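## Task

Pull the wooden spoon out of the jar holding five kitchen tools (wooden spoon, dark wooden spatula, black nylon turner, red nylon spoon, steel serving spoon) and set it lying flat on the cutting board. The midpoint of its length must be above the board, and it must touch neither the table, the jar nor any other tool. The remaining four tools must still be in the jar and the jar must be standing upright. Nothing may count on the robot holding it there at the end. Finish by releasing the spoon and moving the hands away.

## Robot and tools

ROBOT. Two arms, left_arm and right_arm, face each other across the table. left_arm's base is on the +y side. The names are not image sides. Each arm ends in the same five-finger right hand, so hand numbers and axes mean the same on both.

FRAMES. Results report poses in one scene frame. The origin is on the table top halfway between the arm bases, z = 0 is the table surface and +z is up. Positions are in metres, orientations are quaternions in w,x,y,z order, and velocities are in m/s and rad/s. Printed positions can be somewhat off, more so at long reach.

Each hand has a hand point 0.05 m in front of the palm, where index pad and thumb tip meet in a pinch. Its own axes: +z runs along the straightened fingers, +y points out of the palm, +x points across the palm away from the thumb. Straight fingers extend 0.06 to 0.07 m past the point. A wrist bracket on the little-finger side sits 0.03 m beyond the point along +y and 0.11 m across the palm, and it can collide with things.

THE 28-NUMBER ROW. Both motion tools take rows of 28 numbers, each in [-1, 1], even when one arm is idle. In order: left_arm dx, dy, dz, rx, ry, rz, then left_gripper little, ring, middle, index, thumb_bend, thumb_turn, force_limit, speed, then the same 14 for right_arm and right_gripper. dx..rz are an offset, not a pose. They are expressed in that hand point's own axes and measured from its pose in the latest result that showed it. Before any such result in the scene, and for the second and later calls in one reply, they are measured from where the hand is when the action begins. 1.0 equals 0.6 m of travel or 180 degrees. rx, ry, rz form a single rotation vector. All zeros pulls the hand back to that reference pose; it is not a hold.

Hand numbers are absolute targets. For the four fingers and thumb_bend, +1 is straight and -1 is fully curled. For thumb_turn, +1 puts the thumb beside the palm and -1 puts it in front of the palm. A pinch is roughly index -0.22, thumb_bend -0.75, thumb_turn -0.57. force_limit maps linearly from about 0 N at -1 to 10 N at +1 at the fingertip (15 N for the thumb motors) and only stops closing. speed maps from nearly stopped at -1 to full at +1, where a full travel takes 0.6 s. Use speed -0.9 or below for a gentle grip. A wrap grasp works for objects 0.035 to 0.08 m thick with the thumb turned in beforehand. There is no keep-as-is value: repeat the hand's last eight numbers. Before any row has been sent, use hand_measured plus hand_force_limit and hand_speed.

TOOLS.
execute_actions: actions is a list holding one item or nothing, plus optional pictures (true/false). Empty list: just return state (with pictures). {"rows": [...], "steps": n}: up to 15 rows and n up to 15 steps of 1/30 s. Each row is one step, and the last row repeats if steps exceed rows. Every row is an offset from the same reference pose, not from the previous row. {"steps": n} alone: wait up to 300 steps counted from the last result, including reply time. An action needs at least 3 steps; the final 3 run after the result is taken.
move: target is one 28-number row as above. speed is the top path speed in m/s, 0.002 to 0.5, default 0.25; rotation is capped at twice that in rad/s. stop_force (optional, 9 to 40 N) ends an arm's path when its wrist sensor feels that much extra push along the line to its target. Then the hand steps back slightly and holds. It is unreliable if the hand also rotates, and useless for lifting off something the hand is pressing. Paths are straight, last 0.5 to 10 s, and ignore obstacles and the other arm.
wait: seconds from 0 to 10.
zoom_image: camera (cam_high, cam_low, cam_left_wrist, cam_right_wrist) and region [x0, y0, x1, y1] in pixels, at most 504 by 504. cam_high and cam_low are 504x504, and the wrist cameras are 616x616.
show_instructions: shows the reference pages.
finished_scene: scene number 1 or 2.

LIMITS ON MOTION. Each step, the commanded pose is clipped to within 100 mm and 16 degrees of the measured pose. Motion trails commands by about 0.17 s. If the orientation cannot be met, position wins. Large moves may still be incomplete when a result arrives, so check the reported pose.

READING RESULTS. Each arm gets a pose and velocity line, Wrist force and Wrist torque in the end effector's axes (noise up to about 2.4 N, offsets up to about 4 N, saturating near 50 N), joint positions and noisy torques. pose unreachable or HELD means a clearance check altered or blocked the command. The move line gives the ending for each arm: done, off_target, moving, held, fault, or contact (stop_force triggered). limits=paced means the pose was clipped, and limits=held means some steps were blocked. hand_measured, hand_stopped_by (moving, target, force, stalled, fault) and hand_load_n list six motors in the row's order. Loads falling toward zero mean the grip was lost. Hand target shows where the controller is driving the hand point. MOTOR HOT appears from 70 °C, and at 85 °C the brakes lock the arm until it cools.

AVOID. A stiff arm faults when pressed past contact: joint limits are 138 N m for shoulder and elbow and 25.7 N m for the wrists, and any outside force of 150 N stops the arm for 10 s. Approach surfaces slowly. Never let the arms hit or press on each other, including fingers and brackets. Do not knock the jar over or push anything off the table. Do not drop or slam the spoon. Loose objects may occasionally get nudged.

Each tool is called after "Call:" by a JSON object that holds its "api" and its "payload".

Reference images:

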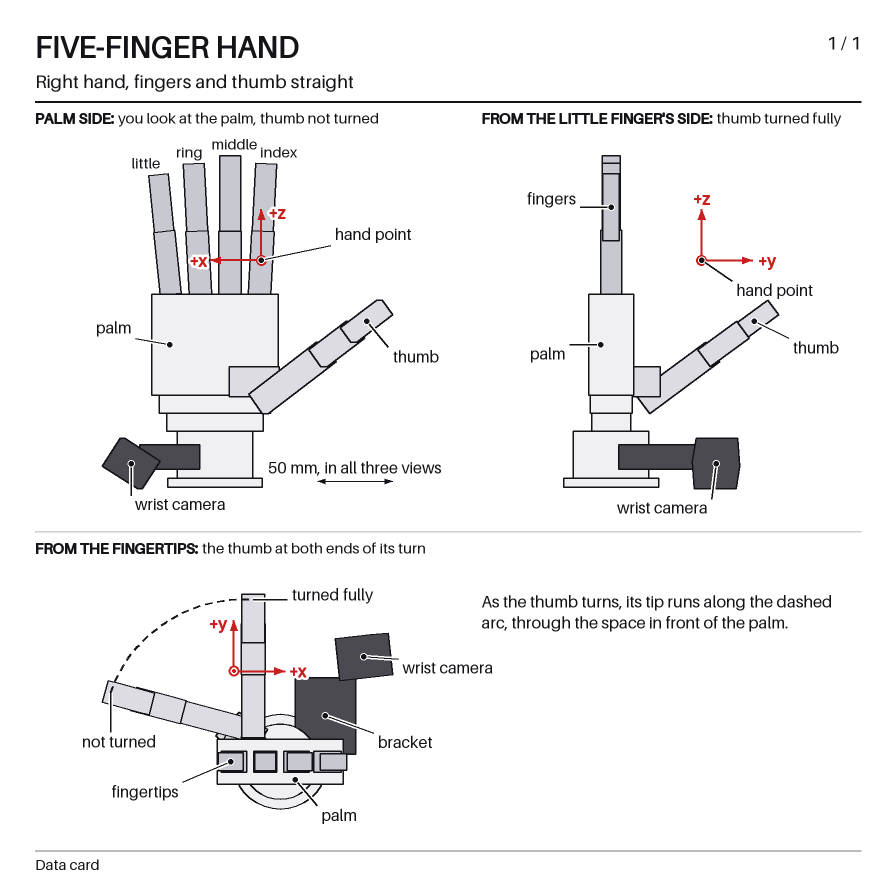

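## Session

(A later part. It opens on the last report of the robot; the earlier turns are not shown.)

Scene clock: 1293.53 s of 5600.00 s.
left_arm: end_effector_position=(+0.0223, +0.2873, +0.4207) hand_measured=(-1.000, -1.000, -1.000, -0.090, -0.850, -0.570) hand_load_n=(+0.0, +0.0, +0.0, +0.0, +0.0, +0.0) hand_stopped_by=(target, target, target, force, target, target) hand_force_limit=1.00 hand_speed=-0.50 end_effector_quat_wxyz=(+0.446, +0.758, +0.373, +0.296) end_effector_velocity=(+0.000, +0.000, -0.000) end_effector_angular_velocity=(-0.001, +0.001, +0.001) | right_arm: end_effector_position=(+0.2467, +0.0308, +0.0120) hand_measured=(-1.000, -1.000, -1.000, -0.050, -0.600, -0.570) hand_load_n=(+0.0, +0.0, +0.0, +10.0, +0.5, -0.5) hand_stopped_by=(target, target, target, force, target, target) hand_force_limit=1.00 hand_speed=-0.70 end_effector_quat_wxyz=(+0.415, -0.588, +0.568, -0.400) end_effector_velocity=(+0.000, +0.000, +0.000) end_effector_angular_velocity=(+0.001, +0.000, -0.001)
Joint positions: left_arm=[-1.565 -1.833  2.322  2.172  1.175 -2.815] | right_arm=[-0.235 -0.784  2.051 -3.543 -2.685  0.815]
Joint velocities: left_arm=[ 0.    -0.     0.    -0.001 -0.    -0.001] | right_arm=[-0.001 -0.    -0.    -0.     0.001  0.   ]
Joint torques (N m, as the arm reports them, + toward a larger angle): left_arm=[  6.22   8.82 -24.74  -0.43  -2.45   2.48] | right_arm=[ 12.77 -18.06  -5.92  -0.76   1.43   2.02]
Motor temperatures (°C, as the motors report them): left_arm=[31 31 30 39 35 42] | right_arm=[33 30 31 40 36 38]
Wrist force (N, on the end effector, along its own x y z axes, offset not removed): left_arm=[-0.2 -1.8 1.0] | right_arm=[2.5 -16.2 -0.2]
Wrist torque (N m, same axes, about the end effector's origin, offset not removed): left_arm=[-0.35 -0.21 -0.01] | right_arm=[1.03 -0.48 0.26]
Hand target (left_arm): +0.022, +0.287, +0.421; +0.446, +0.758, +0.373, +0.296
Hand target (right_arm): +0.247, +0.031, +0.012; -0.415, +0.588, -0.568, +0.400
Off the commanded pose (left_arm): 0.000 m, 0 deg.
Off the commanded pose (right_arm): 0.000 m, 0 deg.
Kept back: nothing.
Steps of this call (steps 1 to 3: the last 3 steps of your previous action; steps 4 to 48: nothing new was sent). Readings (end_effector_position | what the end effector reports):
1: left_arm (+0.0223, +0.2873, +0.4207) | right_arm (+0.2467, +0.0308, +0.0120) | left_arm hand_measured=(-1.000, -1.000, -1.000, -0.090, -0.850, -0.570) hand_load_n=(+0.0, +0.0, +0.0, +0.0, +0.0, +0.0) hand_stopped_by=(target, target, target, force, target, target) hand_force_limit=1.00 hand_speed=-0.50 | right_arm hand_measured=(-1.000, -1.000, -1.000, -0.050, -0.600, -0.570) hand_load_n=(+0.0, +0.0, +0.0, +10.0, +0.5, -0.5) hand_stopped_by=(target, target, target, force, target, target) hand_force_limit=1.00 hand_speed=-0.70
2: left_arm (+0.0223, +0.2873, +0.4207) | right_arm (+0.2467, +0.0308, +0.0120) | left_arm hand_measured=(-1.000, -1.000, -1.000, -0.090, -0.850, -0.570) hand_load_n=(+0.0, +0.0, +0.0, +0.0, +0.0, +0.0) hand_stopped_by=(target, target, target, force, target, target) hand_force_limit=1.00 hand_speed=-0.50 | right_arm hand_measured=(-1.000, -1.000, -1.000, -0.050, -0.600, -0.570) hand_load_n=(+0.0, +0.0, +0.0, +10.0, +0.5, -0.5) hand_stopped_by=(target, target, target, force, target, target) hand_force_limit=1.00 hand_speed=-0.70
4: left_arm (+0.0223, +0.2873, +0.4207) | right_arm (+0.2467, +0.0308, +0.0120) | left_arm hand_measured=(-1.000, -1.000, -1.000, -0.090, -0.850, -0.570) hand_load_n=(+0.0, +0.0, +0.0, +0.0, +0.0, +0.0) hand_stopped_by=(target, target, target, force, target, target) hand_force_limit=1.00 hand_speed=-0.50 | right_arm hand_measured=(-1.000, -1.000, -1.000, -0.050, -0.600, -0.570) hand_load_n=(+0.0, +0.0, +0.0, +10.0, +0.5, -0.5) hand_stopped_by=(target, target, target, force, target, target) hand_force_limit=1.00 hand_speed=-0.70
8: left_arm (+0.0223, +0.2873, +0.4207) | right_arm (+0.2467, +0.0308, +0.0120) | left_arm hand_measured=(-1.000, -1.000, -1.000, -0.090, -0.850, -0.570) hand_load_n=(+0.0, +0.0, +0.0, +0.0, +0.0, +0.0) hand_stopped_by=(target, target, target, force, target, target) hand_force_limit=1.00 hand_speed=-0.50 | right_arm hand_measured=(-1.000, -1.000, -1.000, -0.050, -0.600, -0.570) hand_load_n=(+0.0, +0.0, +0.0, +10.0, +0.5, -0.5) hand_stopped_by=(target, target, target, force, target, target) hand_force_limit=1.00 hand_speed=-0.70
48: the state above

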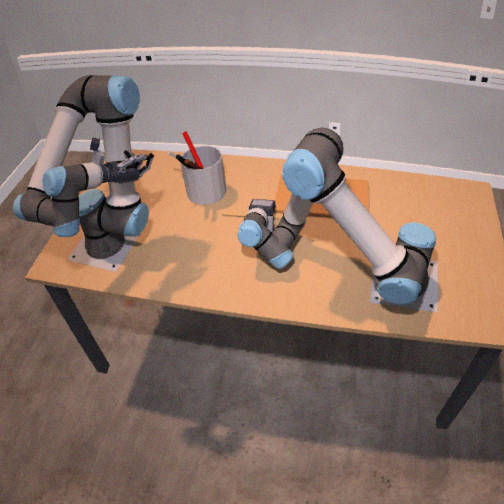

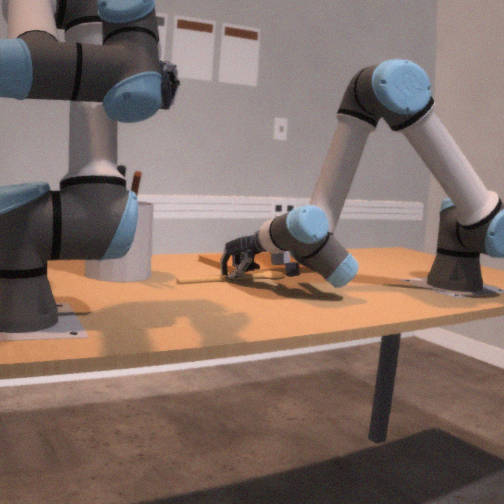

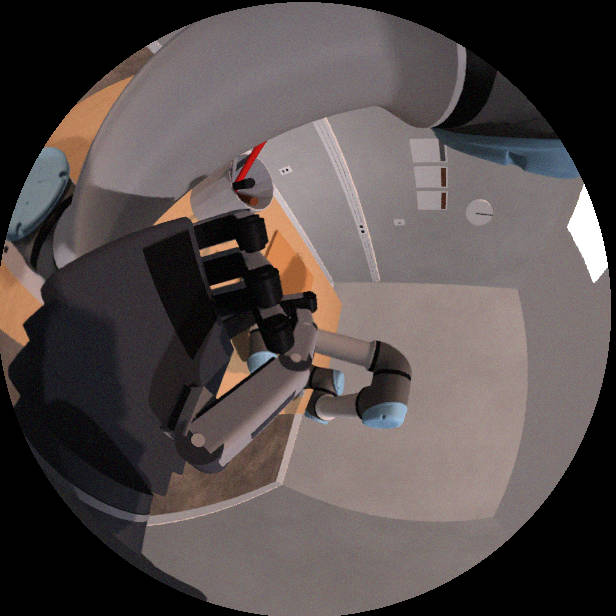

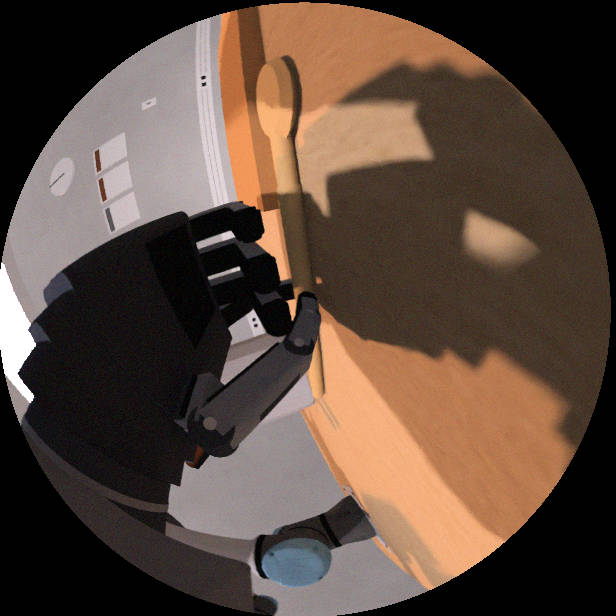

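Call:
{"api": "move", "payload": {"target": [0,0,0,0,0,0,-1,-1,-1,-0.85,-0.85,-0.57,1,-0.5, 0,-0.003,-0.021,0,0,0,-1,-1,-1,0.15,-0.6,-0.57,0.6,0.3], "speed": 0.006}}

Call:
{"api": "execute_actions", "payload": {"actions": [{"rows":[[0,0,0,0,0,0,-1,-1,-1,-0.85,-0.85,-0.57,1,-0.5, 0,0,0,0,0,0,-1,-1,-1,0.15,-0.3,-0.57,0.6,-0.6]],"steps":15}]}}

Call:
{"api": "wait", "payload": {"seconds": 1}}

Call:
{"api": "zoom_image", "payload": {"camera": "cam_low", "region": [180,220,320,290]}}

Scene clock: 1296.10 s of 5600.00 s.
left_arm: end_effector_position=(+0.0223, +0.2873, +0.4207) hand_measured=(-1.000, -1.000, -1.000, -0.090, -0.850, -0.570) hand_load_n=(+0.0, +0.0, +0.0, +0.0, +0.0, +0.0) hand_stopped_by=(target, target, target, force, target, target) hand_force_limit=1.00 hand_speed=-0.50 end_effector_quat_wxyz=(+0.446, +0.758, +0.373, +0.296) end_effector_velocity=(-0.000, -0.000, -0.000) end_effector_angular_velocity=(-0.002, +0.001, +0.000) | right_arm: end_effector_position=(+0.2356, +0.0304, +0.0177) hand_measured=(-1.000, -1.000, -1.000, +0.150, -0.600, -0.570) hand_load_n=(+0.0, +0.0, +0.0, +0.0, +0.0, +0.0) hand_stopped_by=(target, target, target, target, target, target) hand_force_limit=0.60 hand_speed=0.30 end_effector_quat_wxyz=(+0.415, -0.588, +0.568, -0.400) end_effector_velocity=(-0.001, -0.000, +0.001) end_effector_angular_velocity=(+0.001, -0.000, -0.001)
Joint positions: left_arm=[-1.565 -1.833  2.322  2.172  1.175 -2.815] | right_arm=[-0.214 -0.807  2.063 -3.496 -2.699  0.853]
Joint velocities: left_arm=[-0.     0.001 -0.    -0.001 -0.001 -0.002] | right_arm=[ 0.003 -0.004  0.002  0.008 -0.003  0.007]
Joint torques (N m, as the arm reports them, + toward a larger angle): left_arm=[  6.52   8.47 -24.49  -0.41  -2.46   2.47] | right_arm=[ 11.58 -44.89  -0.01   0.15  -2.56   2.39]
Motor temperatures (°C, as the motors report them): left_arm=[31 31 30 39 35 42] | right_arm=[33 30 31 40 36 38]
Wrist force (N, on the end effector, along its own x y z axes, offset not removed): left_arm=[-0.4 -0.4 1.0] | right_arm=[0.9 2.7 2.7]
Wrist torque (N m, same axes, about the end effector's origin, offset not removed): left_arm=[-0.10 -0.24 0.04] | right_arm=[0.39 -0.30 0.11]
Hand target (left_arm): +0.022, +0.287, +0.421; +0.446, +0.758, +0.373, +0.296
Hand target (right_arm): +0.235, +0.030, +0.018; -0.415, +0.588, -0.568, +0.400
Off the commanded pose (left_arm): 0.000 m, 0 deg.
Off the commanded pose (right_arm): 0.000 m, 0 deg.
Kept back: nothing.
move: done

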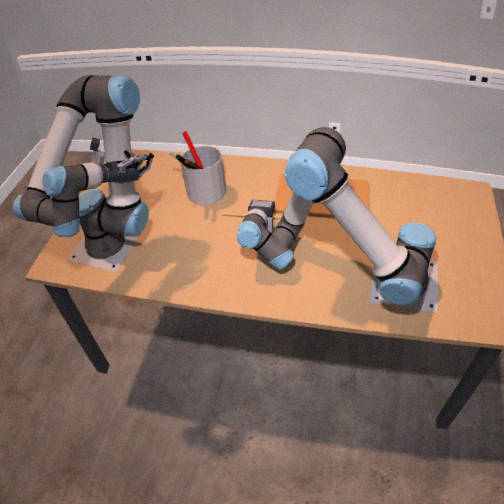

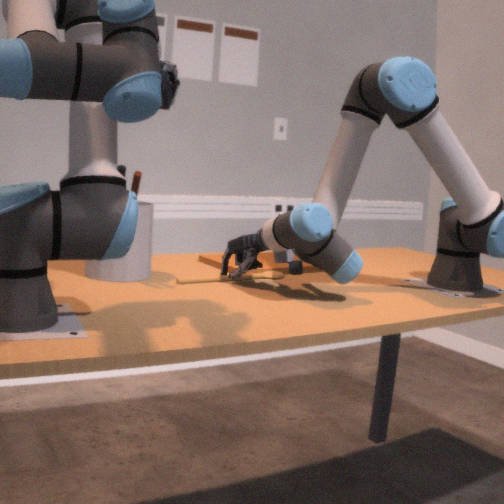

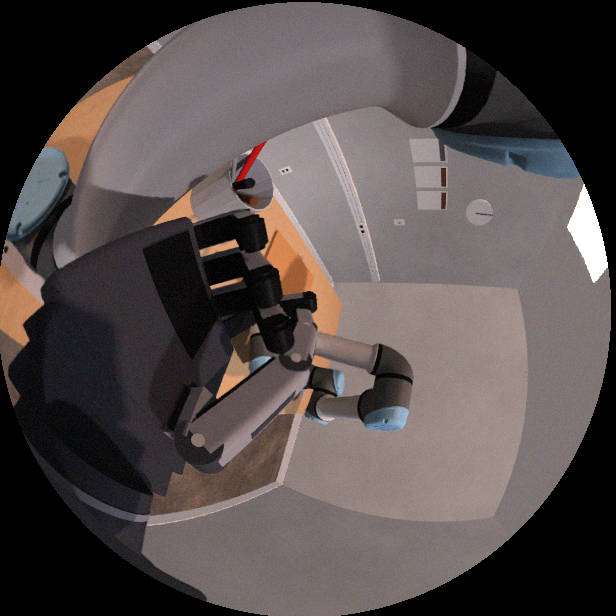

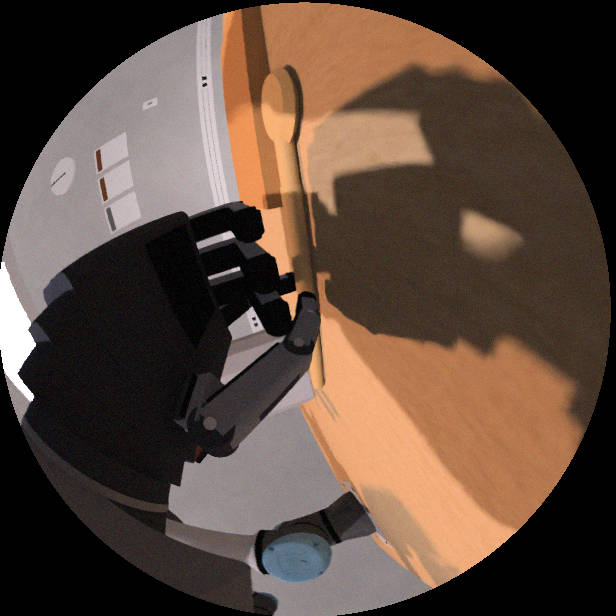

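Scene clock: 1296.50 s of 5600.00 s.
left_arm: end_effector_position=(+0.0223, +0.2873, +0.4207) hand_measured=(-1.000, -1.000, -1.000, -0.090, -0.850, -0.570) hand_load_n=(+0.0, +0.0, +0.0, +0.0, +0.0, +0.0) hand_stopped_by=(target, target, target, force, target, target) hand_force_limit=1.00 hand_speed=-0.50 end_effector_quat_wxyz=(+0.446, +0.758, +0.373, +0.296) end_effector_velocity=(+0.000, +0.000, +0.000) end_effector_angular_velocity=(-0.001, -0.001, +0.002) | right_arm: end_effector_position=(+0.2356, +0.0304, +0.0178) hand_measured=(-1.000, -1.000, -1.000, +0.150, -0.474, -0.570) hand_load_n=(+0.0, +0.0, +0.0, +0.0, +0.0, +0.0) hand_stopped_by=(target, target, target, target, moving, target) hand_force_limit=0.60 hand_speed=-0.60 end_effector_quat_wxyz=(+0.415, -0.588, +0.568, -0.400) end_effector_velocity=(-0.000, +0.001, +0.000) end_effector_angular_velocity=(+0.002, +0.000, +0.001)
Joint positions: left_arm=[-1.565 -1.833  2.322  2.172  1.175 -2.815] | right_arm=[-0.214 -0.807  2.063 -3.496 -2.699  0.854]
Joint velocities: left_arm=[ 0.001  0.001 -0.     0.001  0.001 -0.001] | right_arm=[ 0.001  0.    -0.    -0.002  0.001  0.   ]
Joint torques (N m, as the arm reports them, + toward a larger angle): left_arm=[  6.24   7.88 -24.59  -0.36  -2.46   2.54] | right_arm=[  3.34 -29.86  -6.33  -4.92  -1.32  -1.83]
Motor temperatures (°C, as the motors report them): left_arm=[31 31 30 39 35 42] | right_arm=[33 30 31 40 36 38]
Wrist force (N, on the end effector, along its own x y z axes, offset not removed): left_arm=[1.2 -1.1 1.0] | right_arm=[0.5 2.6 1.7]
Wrist torque (N m, same axes, about the end effector's origin, offset not removed): left_arm=[-0.24 -0.51 0.15] | right_arm=[0.50 -0.30 0.03]
Steps of this call (steps 1 to 12: the first 12 steps of this action). Readings (end_effector_position | what the end effector reports):
1: left_arm (+0.0223, +0.2873, +0.4207) | right_arm (+0.2356, +0.0304, +0.0178) | left_arm hand_measured=(-1.000, -1.000, -1.000, -0.090, -0.850, -0.570) hand_load_n=(+0.0, +0.0, +0.0, +0.0, +0.0, +0.0) hand_stopped_by=(target, target, target, force, target, target) hand_force_limit=1.00 hand_speed=-0.50 | right_arm hand_measured=(-1.000, -1.000, -1.000, +0.150, -0.600, -0.570) hand_load_n=(+0.0, +0.0, +0.0, +0.0, +0.0, +0.0) hand_stopped_by=(target, target, target, target, moving, target) hand_force_limit=0.60 hand_speed=-0.60
2: left_arm (+0.0223, +0.2873, +0.4207) | right_arm (+0.2356, +0.0304, +0.0178) | left_arm hand_measured=(-1.000, -1.000, -1.000, -0.090, -0.850, -0.570) hand_load_n=(+0.0, +0.0, +0.0, +0.0, +0.0, +0.0) hand_stopped_by=(target, target, target, force, target, target) hand_force_limit=1.00 hand_speed=-0.50 | right_arm hand_measured=(-1.000, -1.000, -1.000, +0.150, -0.600, -0.570) hand_load_n=(+0.0, +0.0, +0.0, +0.0, +0.0, +0.0) hand_stopped_by=(target, target, target, target, moving, target) hand_force_limit=0.60 hand_speed=-0.60
4: left_arm (+0.0223, +0.2873, +0.4207) | right_arm (+0.2356, +0.0304, +0.0178) | left_arm hand_measured=(-1.000, -1.000, -1.000, -0.090, -0.850, -0.570) hand_load_n=(+0.0, +0.0, +0.0, +0.0, +0.0, +0.0) hand_stopped_by=(target, target, target, force, target, target) hand_force_limit=1.00 hand_speed=-0.50 | right_arm hand_measured=(-1.000, -1.000, -1.000, +0.150, -0.588, -0.570) hand_load_n=(+0.0, +0.0, +0.0, +0.0, +0.0, +0.0) hand_stopped_by=(target, target, target, target, moving, target) hand_force_limit=0.60 hand_speed=-0.60
8: left_arm (+0.0223, +0.2873, +0.4207) | right_arm (+0.2356, +0.0304, +0.0178) | left_arm hand_measured=(-1.000, -1.000, -1.000, -0.090, -0.850, -0.570) hand_load_n=(+0.0, +0.0, +0.0, +0.0, +0.0, +0.0) hand_stopped_by=(target, target, target, force, target, target) hand_force_limit=1.00 hand_speed=-0.50 | right_arm hand_measured=(-1.000, -1.000, -1.000, +0.150, -0.532, -0.570) hand_load_n=(+0.0, +0.0, +0.0, +0.0, +0.0, +0.0) hand_stopped_by=(target, target, target, target, moving, target) hand_force_limit=0.60 hand_speed=-0.60
12: the state above

Scene clock: 1297.60 s of 5600.00 s.
left_arm: end_effector_position=(+0.0223, +0.2873, +0.4207) hand_measured=(-1.000, -1.000, -1.000, -0.090, -0.850, -0.570) hand_load_n=(+0.0, +0.0, +0.0, +0.0, +0.0, +0.0) hand_stopped_by=(target, target, target, force, target, target) hand_force_limit=1.00 hand_speed=-0.50 end_effector_quat_wxyz=(+0.446, +0.758, +0.373, +0.296) end_effector_velocity=(-0.000, +0.000, +0.000) end_effector_angular_velocity=(-0.000, -0.000, -0.000) | right_arm: end_effector_position=(+0.2356, +0.0304, +0.0177) hand_measured=(-1.000, -1.000, -1.000, +0.150, -0.300, -0.570) hand_load_n=(+0.0, +0.0, +0.0, +0.0, +0.0, +0.0) hand_stopped_by=(target, target, target, target, target, target) hand_force_limit=0.60 hand_speed=-0.60 end_effector_quat_wxyz=(+0.415, -0.588, +0.568, -0.400) end_effector_velocity=(-0.000, +0.000, +0.000) end_effector_angular_velocity=(+0.000, +0.000, +0.001)
Joint positions: left_arm=[-1.565 -1.833  2.322  2.172  1.175 -2.815] | right_arm=[-0.214 -0.807  2.063 -3.496 -2.699  0.853]
Joint velocities: left_arm=[-0.001 -0.001  0.     0.001  0.    -0.001] | right_arm=[ 0.001 -0.     0.    -0.     0.     0.   ]
Joint torques (N m, as the arm reports them, + toward a larger angle): left_arm=[  6.29   8.27 -24.82  -0.33  -2.44   2.43] | right_arm=[-12.41 -28.07 -18.69  -5.03   0.7   -2.32]
Motor temperatures (°C, as the motors report them): left_arm=[31 31 30 39 35 42] | right_arm=[33 30 31 40 36 38]
Wrist force (N, on the end effector, along its own x y z axes, offset not removed): left_arm=[-0.8 -0.5 0.3] | right_arm=[1.9 2.0 2.7]
Wrist torque (N m, same axes, about the end effector's origin, offset not removed): left_arm=[-0.09 -0.11 0.05] | right_arm=[0.34 -0.50 0.09]
Hand target (left_arm): +0.022, +0.287, +0.421; +0.446, +0.758, +0.373, +0.296
Hand target (right_arm): +0.236, +0.030, +0.018; -0.415, +0.588, -0.568, +0.400
Off the commanded pose (left_arm): 0.000 m, 0 deg.
Off the commanded pose (right_arm): 0.000 m, 0 deg.
Kept back: nothing.
Steps of this call (steps 1 to 3: the last 3 steps of your previous action; steps 4 to 33: nothing new was sent). Readings (end_effector_position | what the end effector reports):
1: left_arm (+0.0223, +0.2873, +0.4207) | right_arm (+0.2356, +0.0305, +0.0178) | left_arm hand_measured=(-1.000, -1.000, -1.000, -0.090, -0.850, -0.570) hand_load_n=(+0.0, +0.0, +0.0, +0.0, +0.0, +0.0) hand_stopped_by=(target, target, target, force, target, target) hand_force_limit=1.00 hand_speed=-0.50 | right_arm hand_measured=(-1.000, -1.000, -1.000, +0.150, -0.460, -0.570) hand_load_n=(+0.0, +0.0, +0.0, +0.0, +0.0, +0.0) hand_stopped_by=(target, target, target, target, moving, target) hand_force_limit=0.60 hand_speed=-0.60
2: left_arm (+0.0223, +0.2873, +0.4207) | right_arm (+0.2356, +0.0305, +0.0178) | left_arm hand_measured=(-1.000, -1.000, -1.000, -0.090, -0.850, -0.570) hand_load_n=(+0.0, +0.0, +0.0, +0.0, +0.0, +0.0) hand_stopped_by=(target, target, target, force, target, target) hand_force_limit=1.00 hand_speed=-0.50 | right_arm hand_measured=(-1.000, -1.000, -1.000, +0.150, -0.446, -0.570) hand_load_n=(+0.0, +0.0, +0.0, +0.0, +0.0, +0.0) hand_stopped_by=(target, target, target, target, moving, target) hand_force_limit=0.60 hand_speed=-0.60
4: left_arm (+0.0223, +0.2873, +0.4207) | right_arm (+0.2356, +0.0304, +0.0178) | left_arm hand_measured=(-1.000, -1.000, -1.000, -0.090, -0.850, -0.570) hand_load_n=(+0.0, +0.0, +0.0, +0.0, +0.0, +0.0) hand_stopped_by=(target, target, target, force, target, target) hand_force_limit=1.00 hand_speed=-0.50 | right_arm hand_measured=(-1.000, -1.000, -1.000, +0.150, -0.418, -0.570) hand_load_n=(+0.0, +0.0, +0.0, +0.0, +0.0, +0.0) hand_stopped_by=(target, target, target, target, moving, target) hand_force_limit=0.60 hand_speed=-0.60
8: left_arm (+0.0223, +0.2873, +0.4207) | right_arm (+0.2356, +0.0304, +0.0178) | left_arm hand_measured=(-1.000, -1.000, -1.000, -0.090, -0.850, -0.570) hand_load_n=(+0.0, +0.0, +0.0, +0.0, +0.0, +0.0) hand_stopped_by=(target, target, target, force, target, target) hand_force_limit=1.00 hand_speed=-0.50 | right_arm hand_measured=(-1.000, -1.000, -1.000, +0.150, -0.362, -0.570) hand_load_n=(+0.0, +0.0, +0.0, +0.0, +0.0, +0.0) hand_stopped_by=(target, target, target, target, moving, target) hand_force_limit=0.60 hand_speed=-0.60
33: the state above

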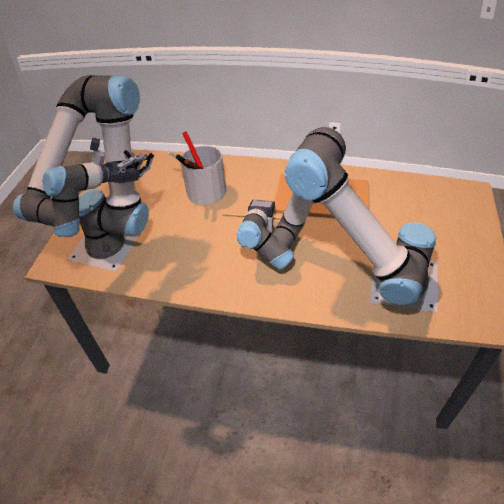

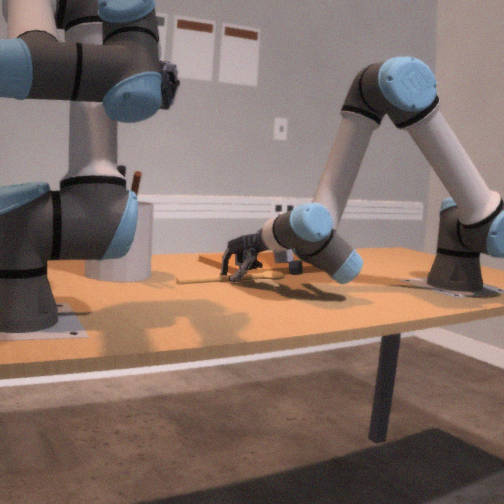

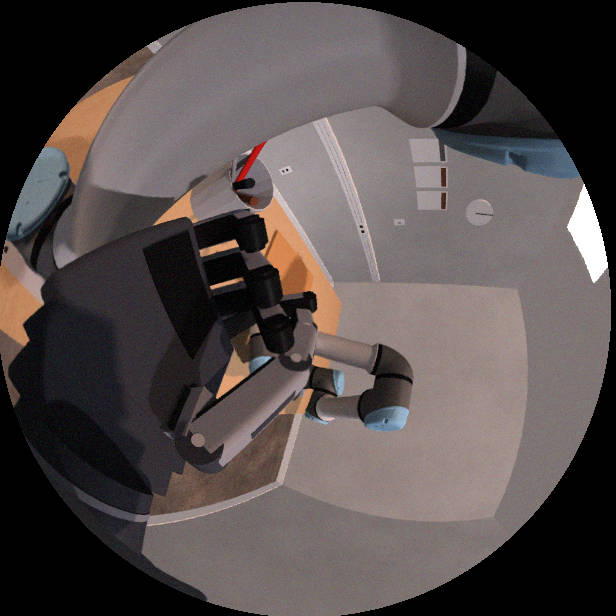

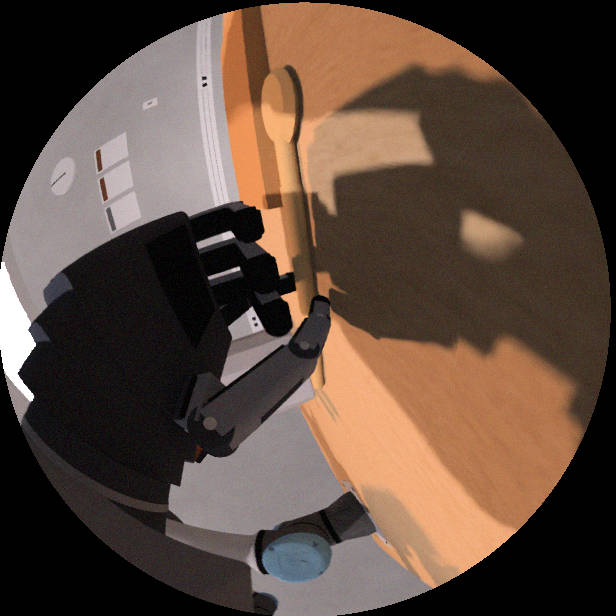

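Region (180, 220, 320, 290) of cam_low's 504x504 image, scaled by 3.600, with more detail than that image has.

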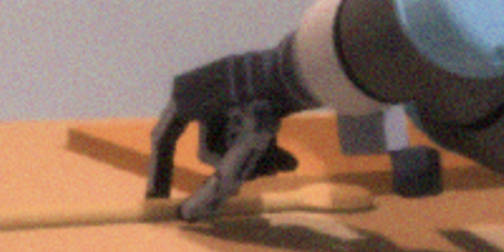

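Call:
{"api": "execute_actions", "payload": {"actions": [{"rows":[[0,0,0,0,0,0,-1,-1,-1,-0.85,-0.85,-0.57,1,-0.5, 0,0,0,0,0,0,-1,-1,-1,-0.8,-0.3,-0.57,0.8,-0.7]],"steps":15}]}}

Call:
{"api": "wait", "payload": {"seconds": 2}}

Call:
{"api": "zoom_image", "payload": {"camera": "cam_low", "region": [180,220,320,290]}}

Scene clock: 1298.13 s of 5600.00 s.
left_arm: end_effector_position=(+0.0223, +0.2873, +0.4207) hand_measured=(-1.000, -1.000, -1.000, -0.090, -0.850, -0.570) hand_load_n=(+0.0, +0.0, +0.0, +0.0, +0.0, +0.0) hand_stopped_by=(target, target, target, force, target, target) hand_force_limit=1.00 hand_speed=-0.50 end_effector_quat_wxyz=(+0.446, +0.758, +0.373, +0.296) end_effector_velocity=(+0.000, -0.000, -0.000) end_effector_angular_velocity=(+0.001, +0.001, +0.000) | right_arm: end_effector_position=(+0.2356, +0.0304, +0.0177) hand_measured=(-1.000, -1.000, -1.000, +0.002, -0.300, -0.570) hand_load_n=(+0.0, +0.0, +0.0, +0.0, +0.0, +0.0) hand_stopped_by=(target, target, target, moving, target, target) hand_force_limit=0.80 hand_speed=-0.70 end_effector_quat_wxyz=(+0.415, -0.588, +0.568, -0.400) end_effector_velocity=(+0.000, -0.000, +0.000) end_effector_angular_velocity=(+0.001, -0.000, -0.001)
Joint positions: left_arm=[-1.565 -1.833  2.322  2.172  1.175 -2.815] | right_arm=[-0.214 -0.807  2.063 -3.496 -2.699  0.853]
Joint velocities: left_arm=[ 0.002 -0.001 -0.    -0.    -0.001  0.001] | right_arm=[-0.001 -0.     0.    -0.    -0.     0.001]
Joint torques (N m, as the arm reports them, + toward a larger angle): left_arm=[  6.58   8.47 -24.44  -0.38  -2.47   2.39] | right_arm=[-12.88 -27.27 -18.44  -4.76   0.88  -2.56]
Motor temperatures (°C, as the motors report them): left_arm=[31 31 30 39 35 42] | right_arm=[33 30 31 40 36 38]
Wrist force (N, on the end effector, along its own x y z axes, offset not removed): left_arm=[0.5 -1.4 0.8] | right_arm=[0.9 1.7 3.4]
Wrist torque (N m, same axes, about the end effector's origin, offset not removed): left_arm=[-0.21 -0.37 0.07] | right_arm=[0.31 -0.36 0.08]
Steps of this call (steps 1 to 4: nothing new was sent; steps 5 to 16: the first 12 steps of this action). Readings (end_effector_position | what the end effector reports):
5: left_arm (+0.0223, +0.2873, +0.4207) | right_arm (+0.2356, +0.0304, +0.0177) | left_arm hand_measured=(-1.000, -1.000, -1.000, -0.090, -0.850, -0.570) hand_load_n=(+0.0, +0.0, +0.0, +0.0, +0.0, +0.0) hand_stopped_by=(target, target, target, force, target, target) hand_force_limit=1.00 hand_speed=-0.50 | right_arm hand_measured=(-1.000, -1.000, -1.000, +0.150, -0.300, -0.570) hand_load_n=(+0.0, +0.0, +0.0, +0.0, +0.0, +0.0) hand_stopped_by=(target, target, target, moving, target, target) hand_force_limit=0.80 hand_speed=-0.70
6: left_arm (+0.0223, +0.2873, +0.4207) | right_arm (+0.2356, +0.0304, +0.0177) | left_arm hand_measured=(-1.000, -1.000, -1.000, -0.090, -0.850, -0.570) hand_load_n=(+0.0, +0.0, +0.0, +0.0, +0.0, +0.0) hand_stopped_by=(target, target, target, force, target, target) hand_force_limit=1.00 hand_speed=-0.50 | right_arm hand_measured=(-1.000, -1.000, -1.000, +0.150, -0.300, -0.570) hand_load_n=(+0.0, +0.0, +0.0, +0.0, +0.0, +0.0) hand_stopped_by=(target, target, target, moving, target, target) hand_force_limit=0.80 hand_speed=-0.70
8: left_arm (+0.0223, +0.2873, +0.4207) | right_arm (+0.2356, +0.0304, +0.0177) | left_arm hand_measured=(-1.000, -1.000, -1.000, -0.090, -0.850, -0.570) hand_load_n=(+0.0, +0.0, +0.0, +0.0, +0.0, +0.0) hand_stopped_by=(target, target, target, force, target, target) hand_force_limit=1.00 hand_speed=-0.50 | right_arm hand_measured=(-1.000, -1.000, -1.000, +0.134, -0.300, -0.570) hand_load_n=(+0.0, +0.0, +0.0, +0.0, +0.0, +0.0) hand_stopped_by=(target, target, target, moving, target, target) hand_force_limit=0.80 hand_speed=-0.70
12: left_arm (+0.0223, +0.2873, +0.4207) | right_arm (+0.2356, +0.0304, +0.0177) | left_arm hand_measured=(-1.000, -1.000, -1.000, -0.090, -0.850, -0.570) hand_load_n=(+0.0, +0.0, +0.0, +0.0, +0.0, +0.0) hand_stopped_by=(target, target, target, force, target, target) hand_force_limit=1.00 hand_speed=-0.50 | right_arm hand_measured=(-1.000, -1.000, -1.000, +0.068, -0.300, -0.570) hand_load_n=(+0.0, +0.0, +0.0, +0.0, +0.0, +0.0) hand_stopped_by=(target, target, target, moving, target, target) hand_force_limit=0.80 hand_speed=-0.70
16: the state above

Scene clock: 1300.23 s of 5600.00 s.
left_arm: end_effector_position=(+0.0223, +0.2873, +0.4207) hand_measured=(-1.000, -1.000, -1.000, -0.090, -0.850, -0.570) hand_load_n=(+0.0, +0.0, +0.0, +0.0, +0.0, +0.0) hand_stopped_by=(target, target, target, force, target, target) hand_force_limit=1.00 hand_speed=-0.50 end_effector_quat_wxyz=(+0.446, +0.758, +0.373, +0.296) end_effector_velocity=(-0.001, +0.000, +0.000) end_effector_angular_velocity=(-0.001, -0.002, +0.000) | right_arm: end_effector_position=(+0.2356, +0.0305, +0.0177) hand_measured=(-1.000, -1.000, -1.000, -0.138, -0.298, -0.570) hand_load_n=(+0.0, +0.0, +0.0, +10.0, +3.0, -0.5) hand_stopped_by=(target, target, target, force, target, target) hand_force_limit=0.80 hand_speed=-0.70 end_effector_quat_wxyz=(+0.415, -0.588, +0.568, -0.400) end_effector_velocity=(+0.000, -0.000, +0.000) end_effector_angular_velocity=(+0.001, -0.000, -0.001)
Joint positions: left_arm=[-1.565 -1.833  2.322  2.172  1.175 -2.815] | right_arm=[-0.214 -0.807  2.063 -3.496 -2.699  0.853]
Joint velocities: left_arm=[ 0.     0.003 -0.    -0.    -0.    -0.001] | right_arm=[-0.    -0.     0.     0.    -0.     0.001]
Joint torques (N m, as the arm reports them, + toward a larger angle): left_arm=[  6.56   8.34 -24.13  -0.37  -2.51   2.48] | right_arm=[ -9.63 -29.01 -12.49   0.88   0.67  -2.31]
Motor temperatures (°C, as the motors report them): left_arm=[31 31 30 39 35 42] | right_arm=[33 30 31 40 36 38]
Wrist force (N, on the end effector, along its own x y z axes, offset not removed): left_arm=[-0.8 -0.4 -0.4] | right_arm=[1.5 -1.1 0.4]
Wrist torque (N m, same axes, about the end effector's origin, offset not removed): left_arm=[-0.06 -0.08 -0.05] | right_arm=[0.51 -0.43 0.09]
Hand target (left_arm): +0.022, +0.287, +0.421; +0.446, +0.758, +0.373, +0.296
Hand target (right_arm): +0.236, +0.030, +0.018; -0.415, +0.588, -0.568, +0.400
Off the commanded pose (left_arm): 0.000 m, 0 deg.
Off the commanded pose (right_arm): 0.000 m, 0 deg.
Kept back: nothing.
Steps of this call (steps 1 to 3: the last 3 steps of your previous action; steps 4 to 63: nothing new was sent). Readings (end_effector_position | what the end effector reports):
1: left_arm (+0.0223, +0.2873, +0.4207) | right_arm (+0.2356, +0.0304, +0.0177) | left_arm hand_measured=(-1.000, -1.000, -1.000, -0.090, -0.850, -0.570) hand_load_n=(+0.0, +0.0, +0.0, +0.0, +0.0, +0.0) hand_stopped_by=(target, target, target, force, target, target) hand_force_limit=1.00 hand_speed=-0.50 | right_arm hand_measured=(-1.000, -1.000, -1.000, -0.016, -0.300, -0.570) hand_load_n=(+0.0, +0.0, +0.0, +0.0, +0.0, +0.0) hand_stopped_by=(target, target, target, moving, target, target) hand_force_limit=0.80 hand_speed=-0.70
2: left_arm (+0.0223, +0.2873, +0.4207) | right_arm (+0.2356, +0.0304, +0.0177) | left_arm hand_measured=(-1.000, -1.000, -1.000, -0.090, -0.850, -0.570) hand_load_n=(+0.0, +0.0, +0.0, +0.0, +0.0, +0.0) hand_stopped_by=(target, target, target, force, target, target) hand_force_limit=1.00 hand_speed=-0.50 | right_arm hand_measured=(-1.000, -1.000, -1.000, -0.032, -0.300, -0.570) hand_load_n=(+0.0, +0.0, +0.0, +0.0, +0.0, +0.0) hand_stopped_by=(target, target, target, moving, target, target) hand_force_limit=0.80 hand_speed=-0.70
4: left_arm (+0.0223, +0.2873, +0.4207) | right_arm (+0.2356, +0.0304, +0.0177) | left_arm hand_measured=(-1.000, -1.000, -1.000, -0.090, -0.850, -0.570) hand_load_n=(+0.0, +0.0, +0.0, +0.0, +0.0, +0.0) hand_stopped_by=(target, target, target, force, target, target) hand_force_limit=1.00 hand_speed=-0.50 | right_arm hand_measured=(-1.000, -1.000, -1.000, -0.066, -0.300, -0.570) hand_load_n=(+0.0, +0.0, +0.0, +0.0, +0.0, +0.0) hand_stopped_by=(target, target, target, moving, target, target) hand_force_limit=0.80 hand_speed=-0.70
8: left_arm (+0.0223, +0.2873, +0.4207) | right_arm (+0.2356, +0.0305, +0.0178) | left_arm hand_measured=(-1.000, -1.000, -1.000, -0.090, -0.850, -0.570) hand_load_n=(+0.0, +0.0, +0.0, +0.0, +0.0, +0.0) hand_stopped_by=(target, target, target, force, target, target) hand_force_limit=1.00 hand_speed=-0.50 | right_arm hand_measured=(-1.000, -1.000, -1.000, -0.130, -0.298, -0.570) hand_load_n=(+0.0, +0.0, +0.0, +7.0, +2.5, -0.5) hand_stopped_by=(target, target, target, moving, target, target) hand_force_limit=0.80 hand_speed=-0.70
63: the state above

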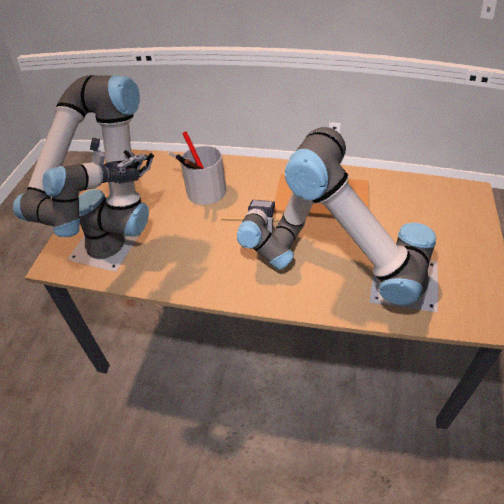

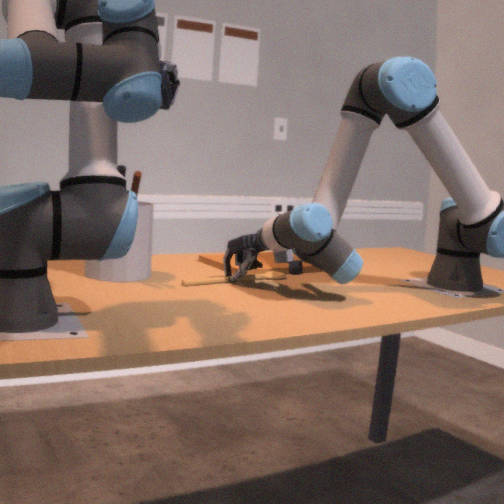

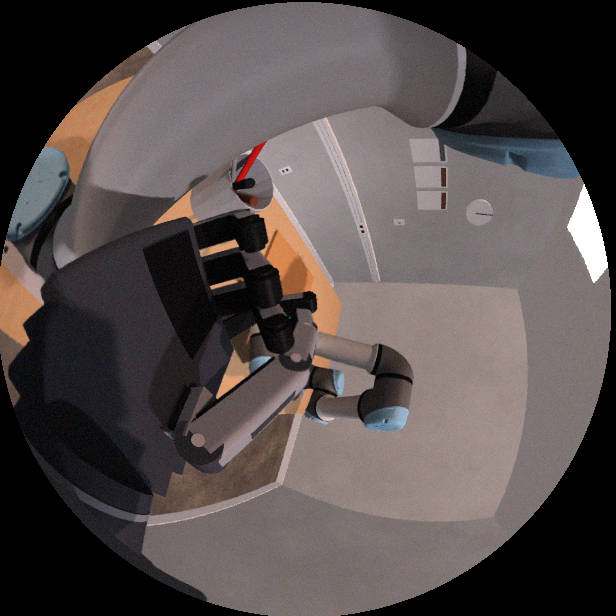

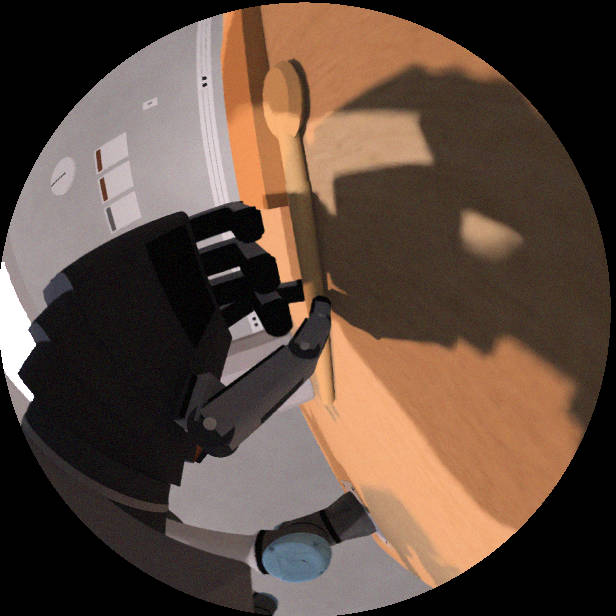

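Region (180, 220, 320, 290) of cam_low's 504x504 image, scaled by 3.600, with more detail than that image has.

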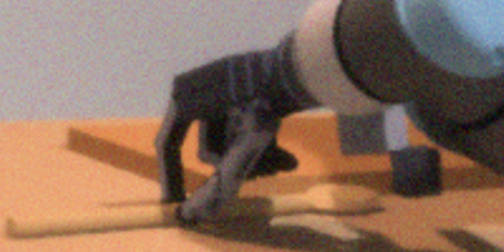

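Wrist force ≈0 with load: a true pinch. Lift.

Call:
{"api": "move", "payload": {"target": [0,0,0,0,0,0,-1,-1,-1,-0.85,-0.85,-0.57,1,-0.5, 0,-0.095,-0.031,0,0,0,-1,-1,-1,-0.8,-0.3,-0.57,0.8,-0.7], "speed": 0.02}}

Scene clock: 1303.80 s of 5600.00 s.
left_arm: end_effector_position=(+0.0223, +0.2873, +0.4207) hand_measured=(-1.000, -1.000, -1.000, -0.090, -0.850, -0.570) hand_load_n=(+0.0, +0.0, +0.0, +0.0, +0.0, +0.0) hand_stopped_by=(target, target, target, force, target, target) hand_force_limit=1.00 hand_speed=-0.50 end_effector_quat_wxyz=(+0.446, +0.758, +0.373, +0.296) end_effector_velocity=(+0.000, +0.000, -0.000) end_effector_angular_velocity=(+0.001, +0.001, -0.000) | right_arm: end_effector_position=(+0.2372, +0.0305, +0.0773) hand_measured=(-1.000, -1.000, -1.000, -0.140, -0.298, -0.570) hand_load_n=(+0.0, +0.0, +0.0, +3.0, +2.0, +0.5) hand_stopped_by=(target, target, target, force, target, target) hand_force_limit=0.80 hand_speed=-0.70 end_effector_quat_wxyz=(+0.415, -0.588, +0.568, -0.400) end_effector_velocity=(+0.000, -0.000, +0.003) end_effector_angular_velocity=(-0.001, -0.001, -0.001)
Joint positions: left_arm=[-1.565 -1.833  2.322  2.172  1.175 -2.815] | right_arm=[-0.217 -0.954  2.076 -3.368 -2.697  0.848]
Joint velocities: left_arm=[-0.    -0.001  0.    -0.     0.     0.001] | right_arm=[-0.    -0.007 -0.     0.008 -0.001 -0.   ]
Joint torques (N m, as the arm reports them, + toward a larger angle): left_arm=[  6.64   8.13 -24.42  -0.39  -2.42   2.35] | right_arm=[-12.87 -42.69  -1.85   0.16   0.76  -1.22]
Motor temperatures (°C, as the motors report them): left_arm=[31 31 30 39 35 42] | right_arm=[33 30 31 40 36 38]
Wrist force (N, on the end effector, along its own x y z axes, offset not removed): left_arm=[-0.6 -1.4 1.5] | right_arm=[0.5 2.5 2.0]
Wrist torque (N m, same axes, about the end effector's origin, offset not removed): left_arm=[-0.31 -0.20 0.04] | right_arm=[0.51 -0.24 0.04]
Hand target (left_arm): +0.022, +0.287, +0.421; +0.446, +0.758, +0.373, +0.296
Hand target (right_arm): +0.237, +0.031, +0.078; -0.415, +0.588, -0.568, +0.400
Off the commanded pose (left_arm): 0.000 m, 0 deg.
Off the commanded pose (right_arm): 0.000 m, 0 deg.
Kept back: nothing.
move: done

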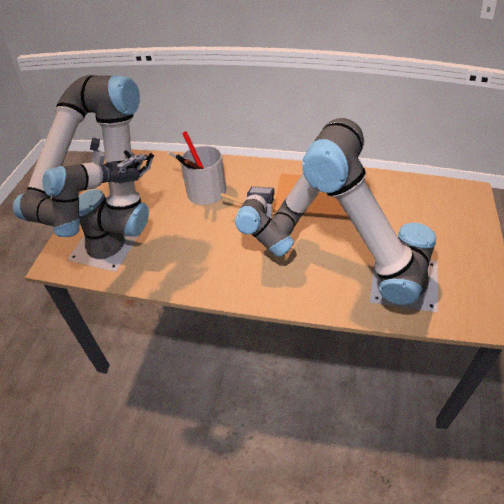

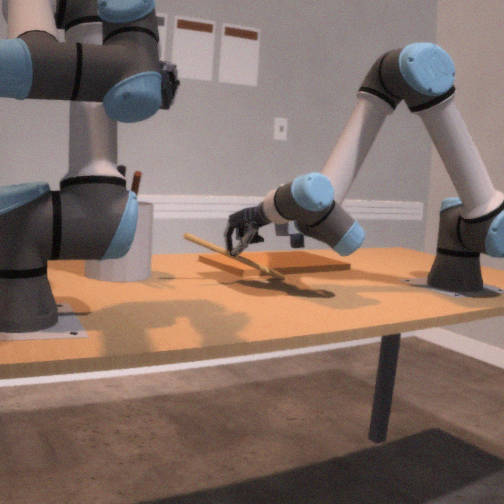

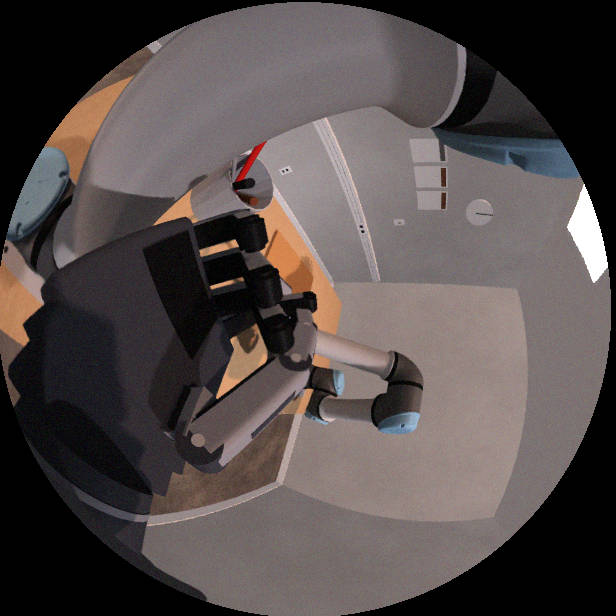

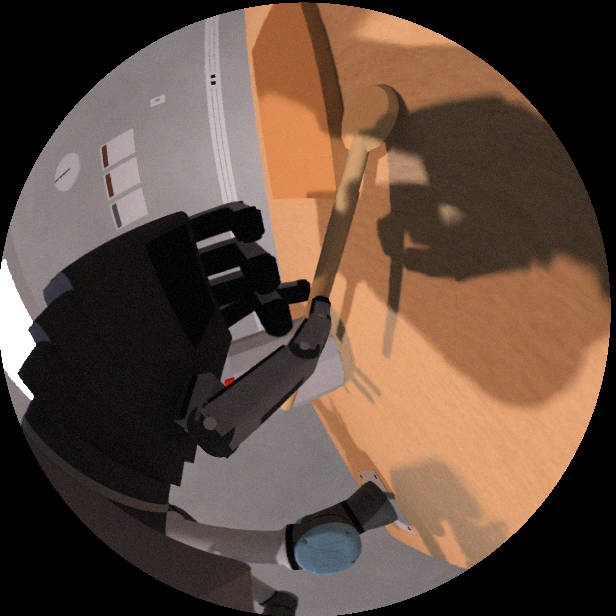

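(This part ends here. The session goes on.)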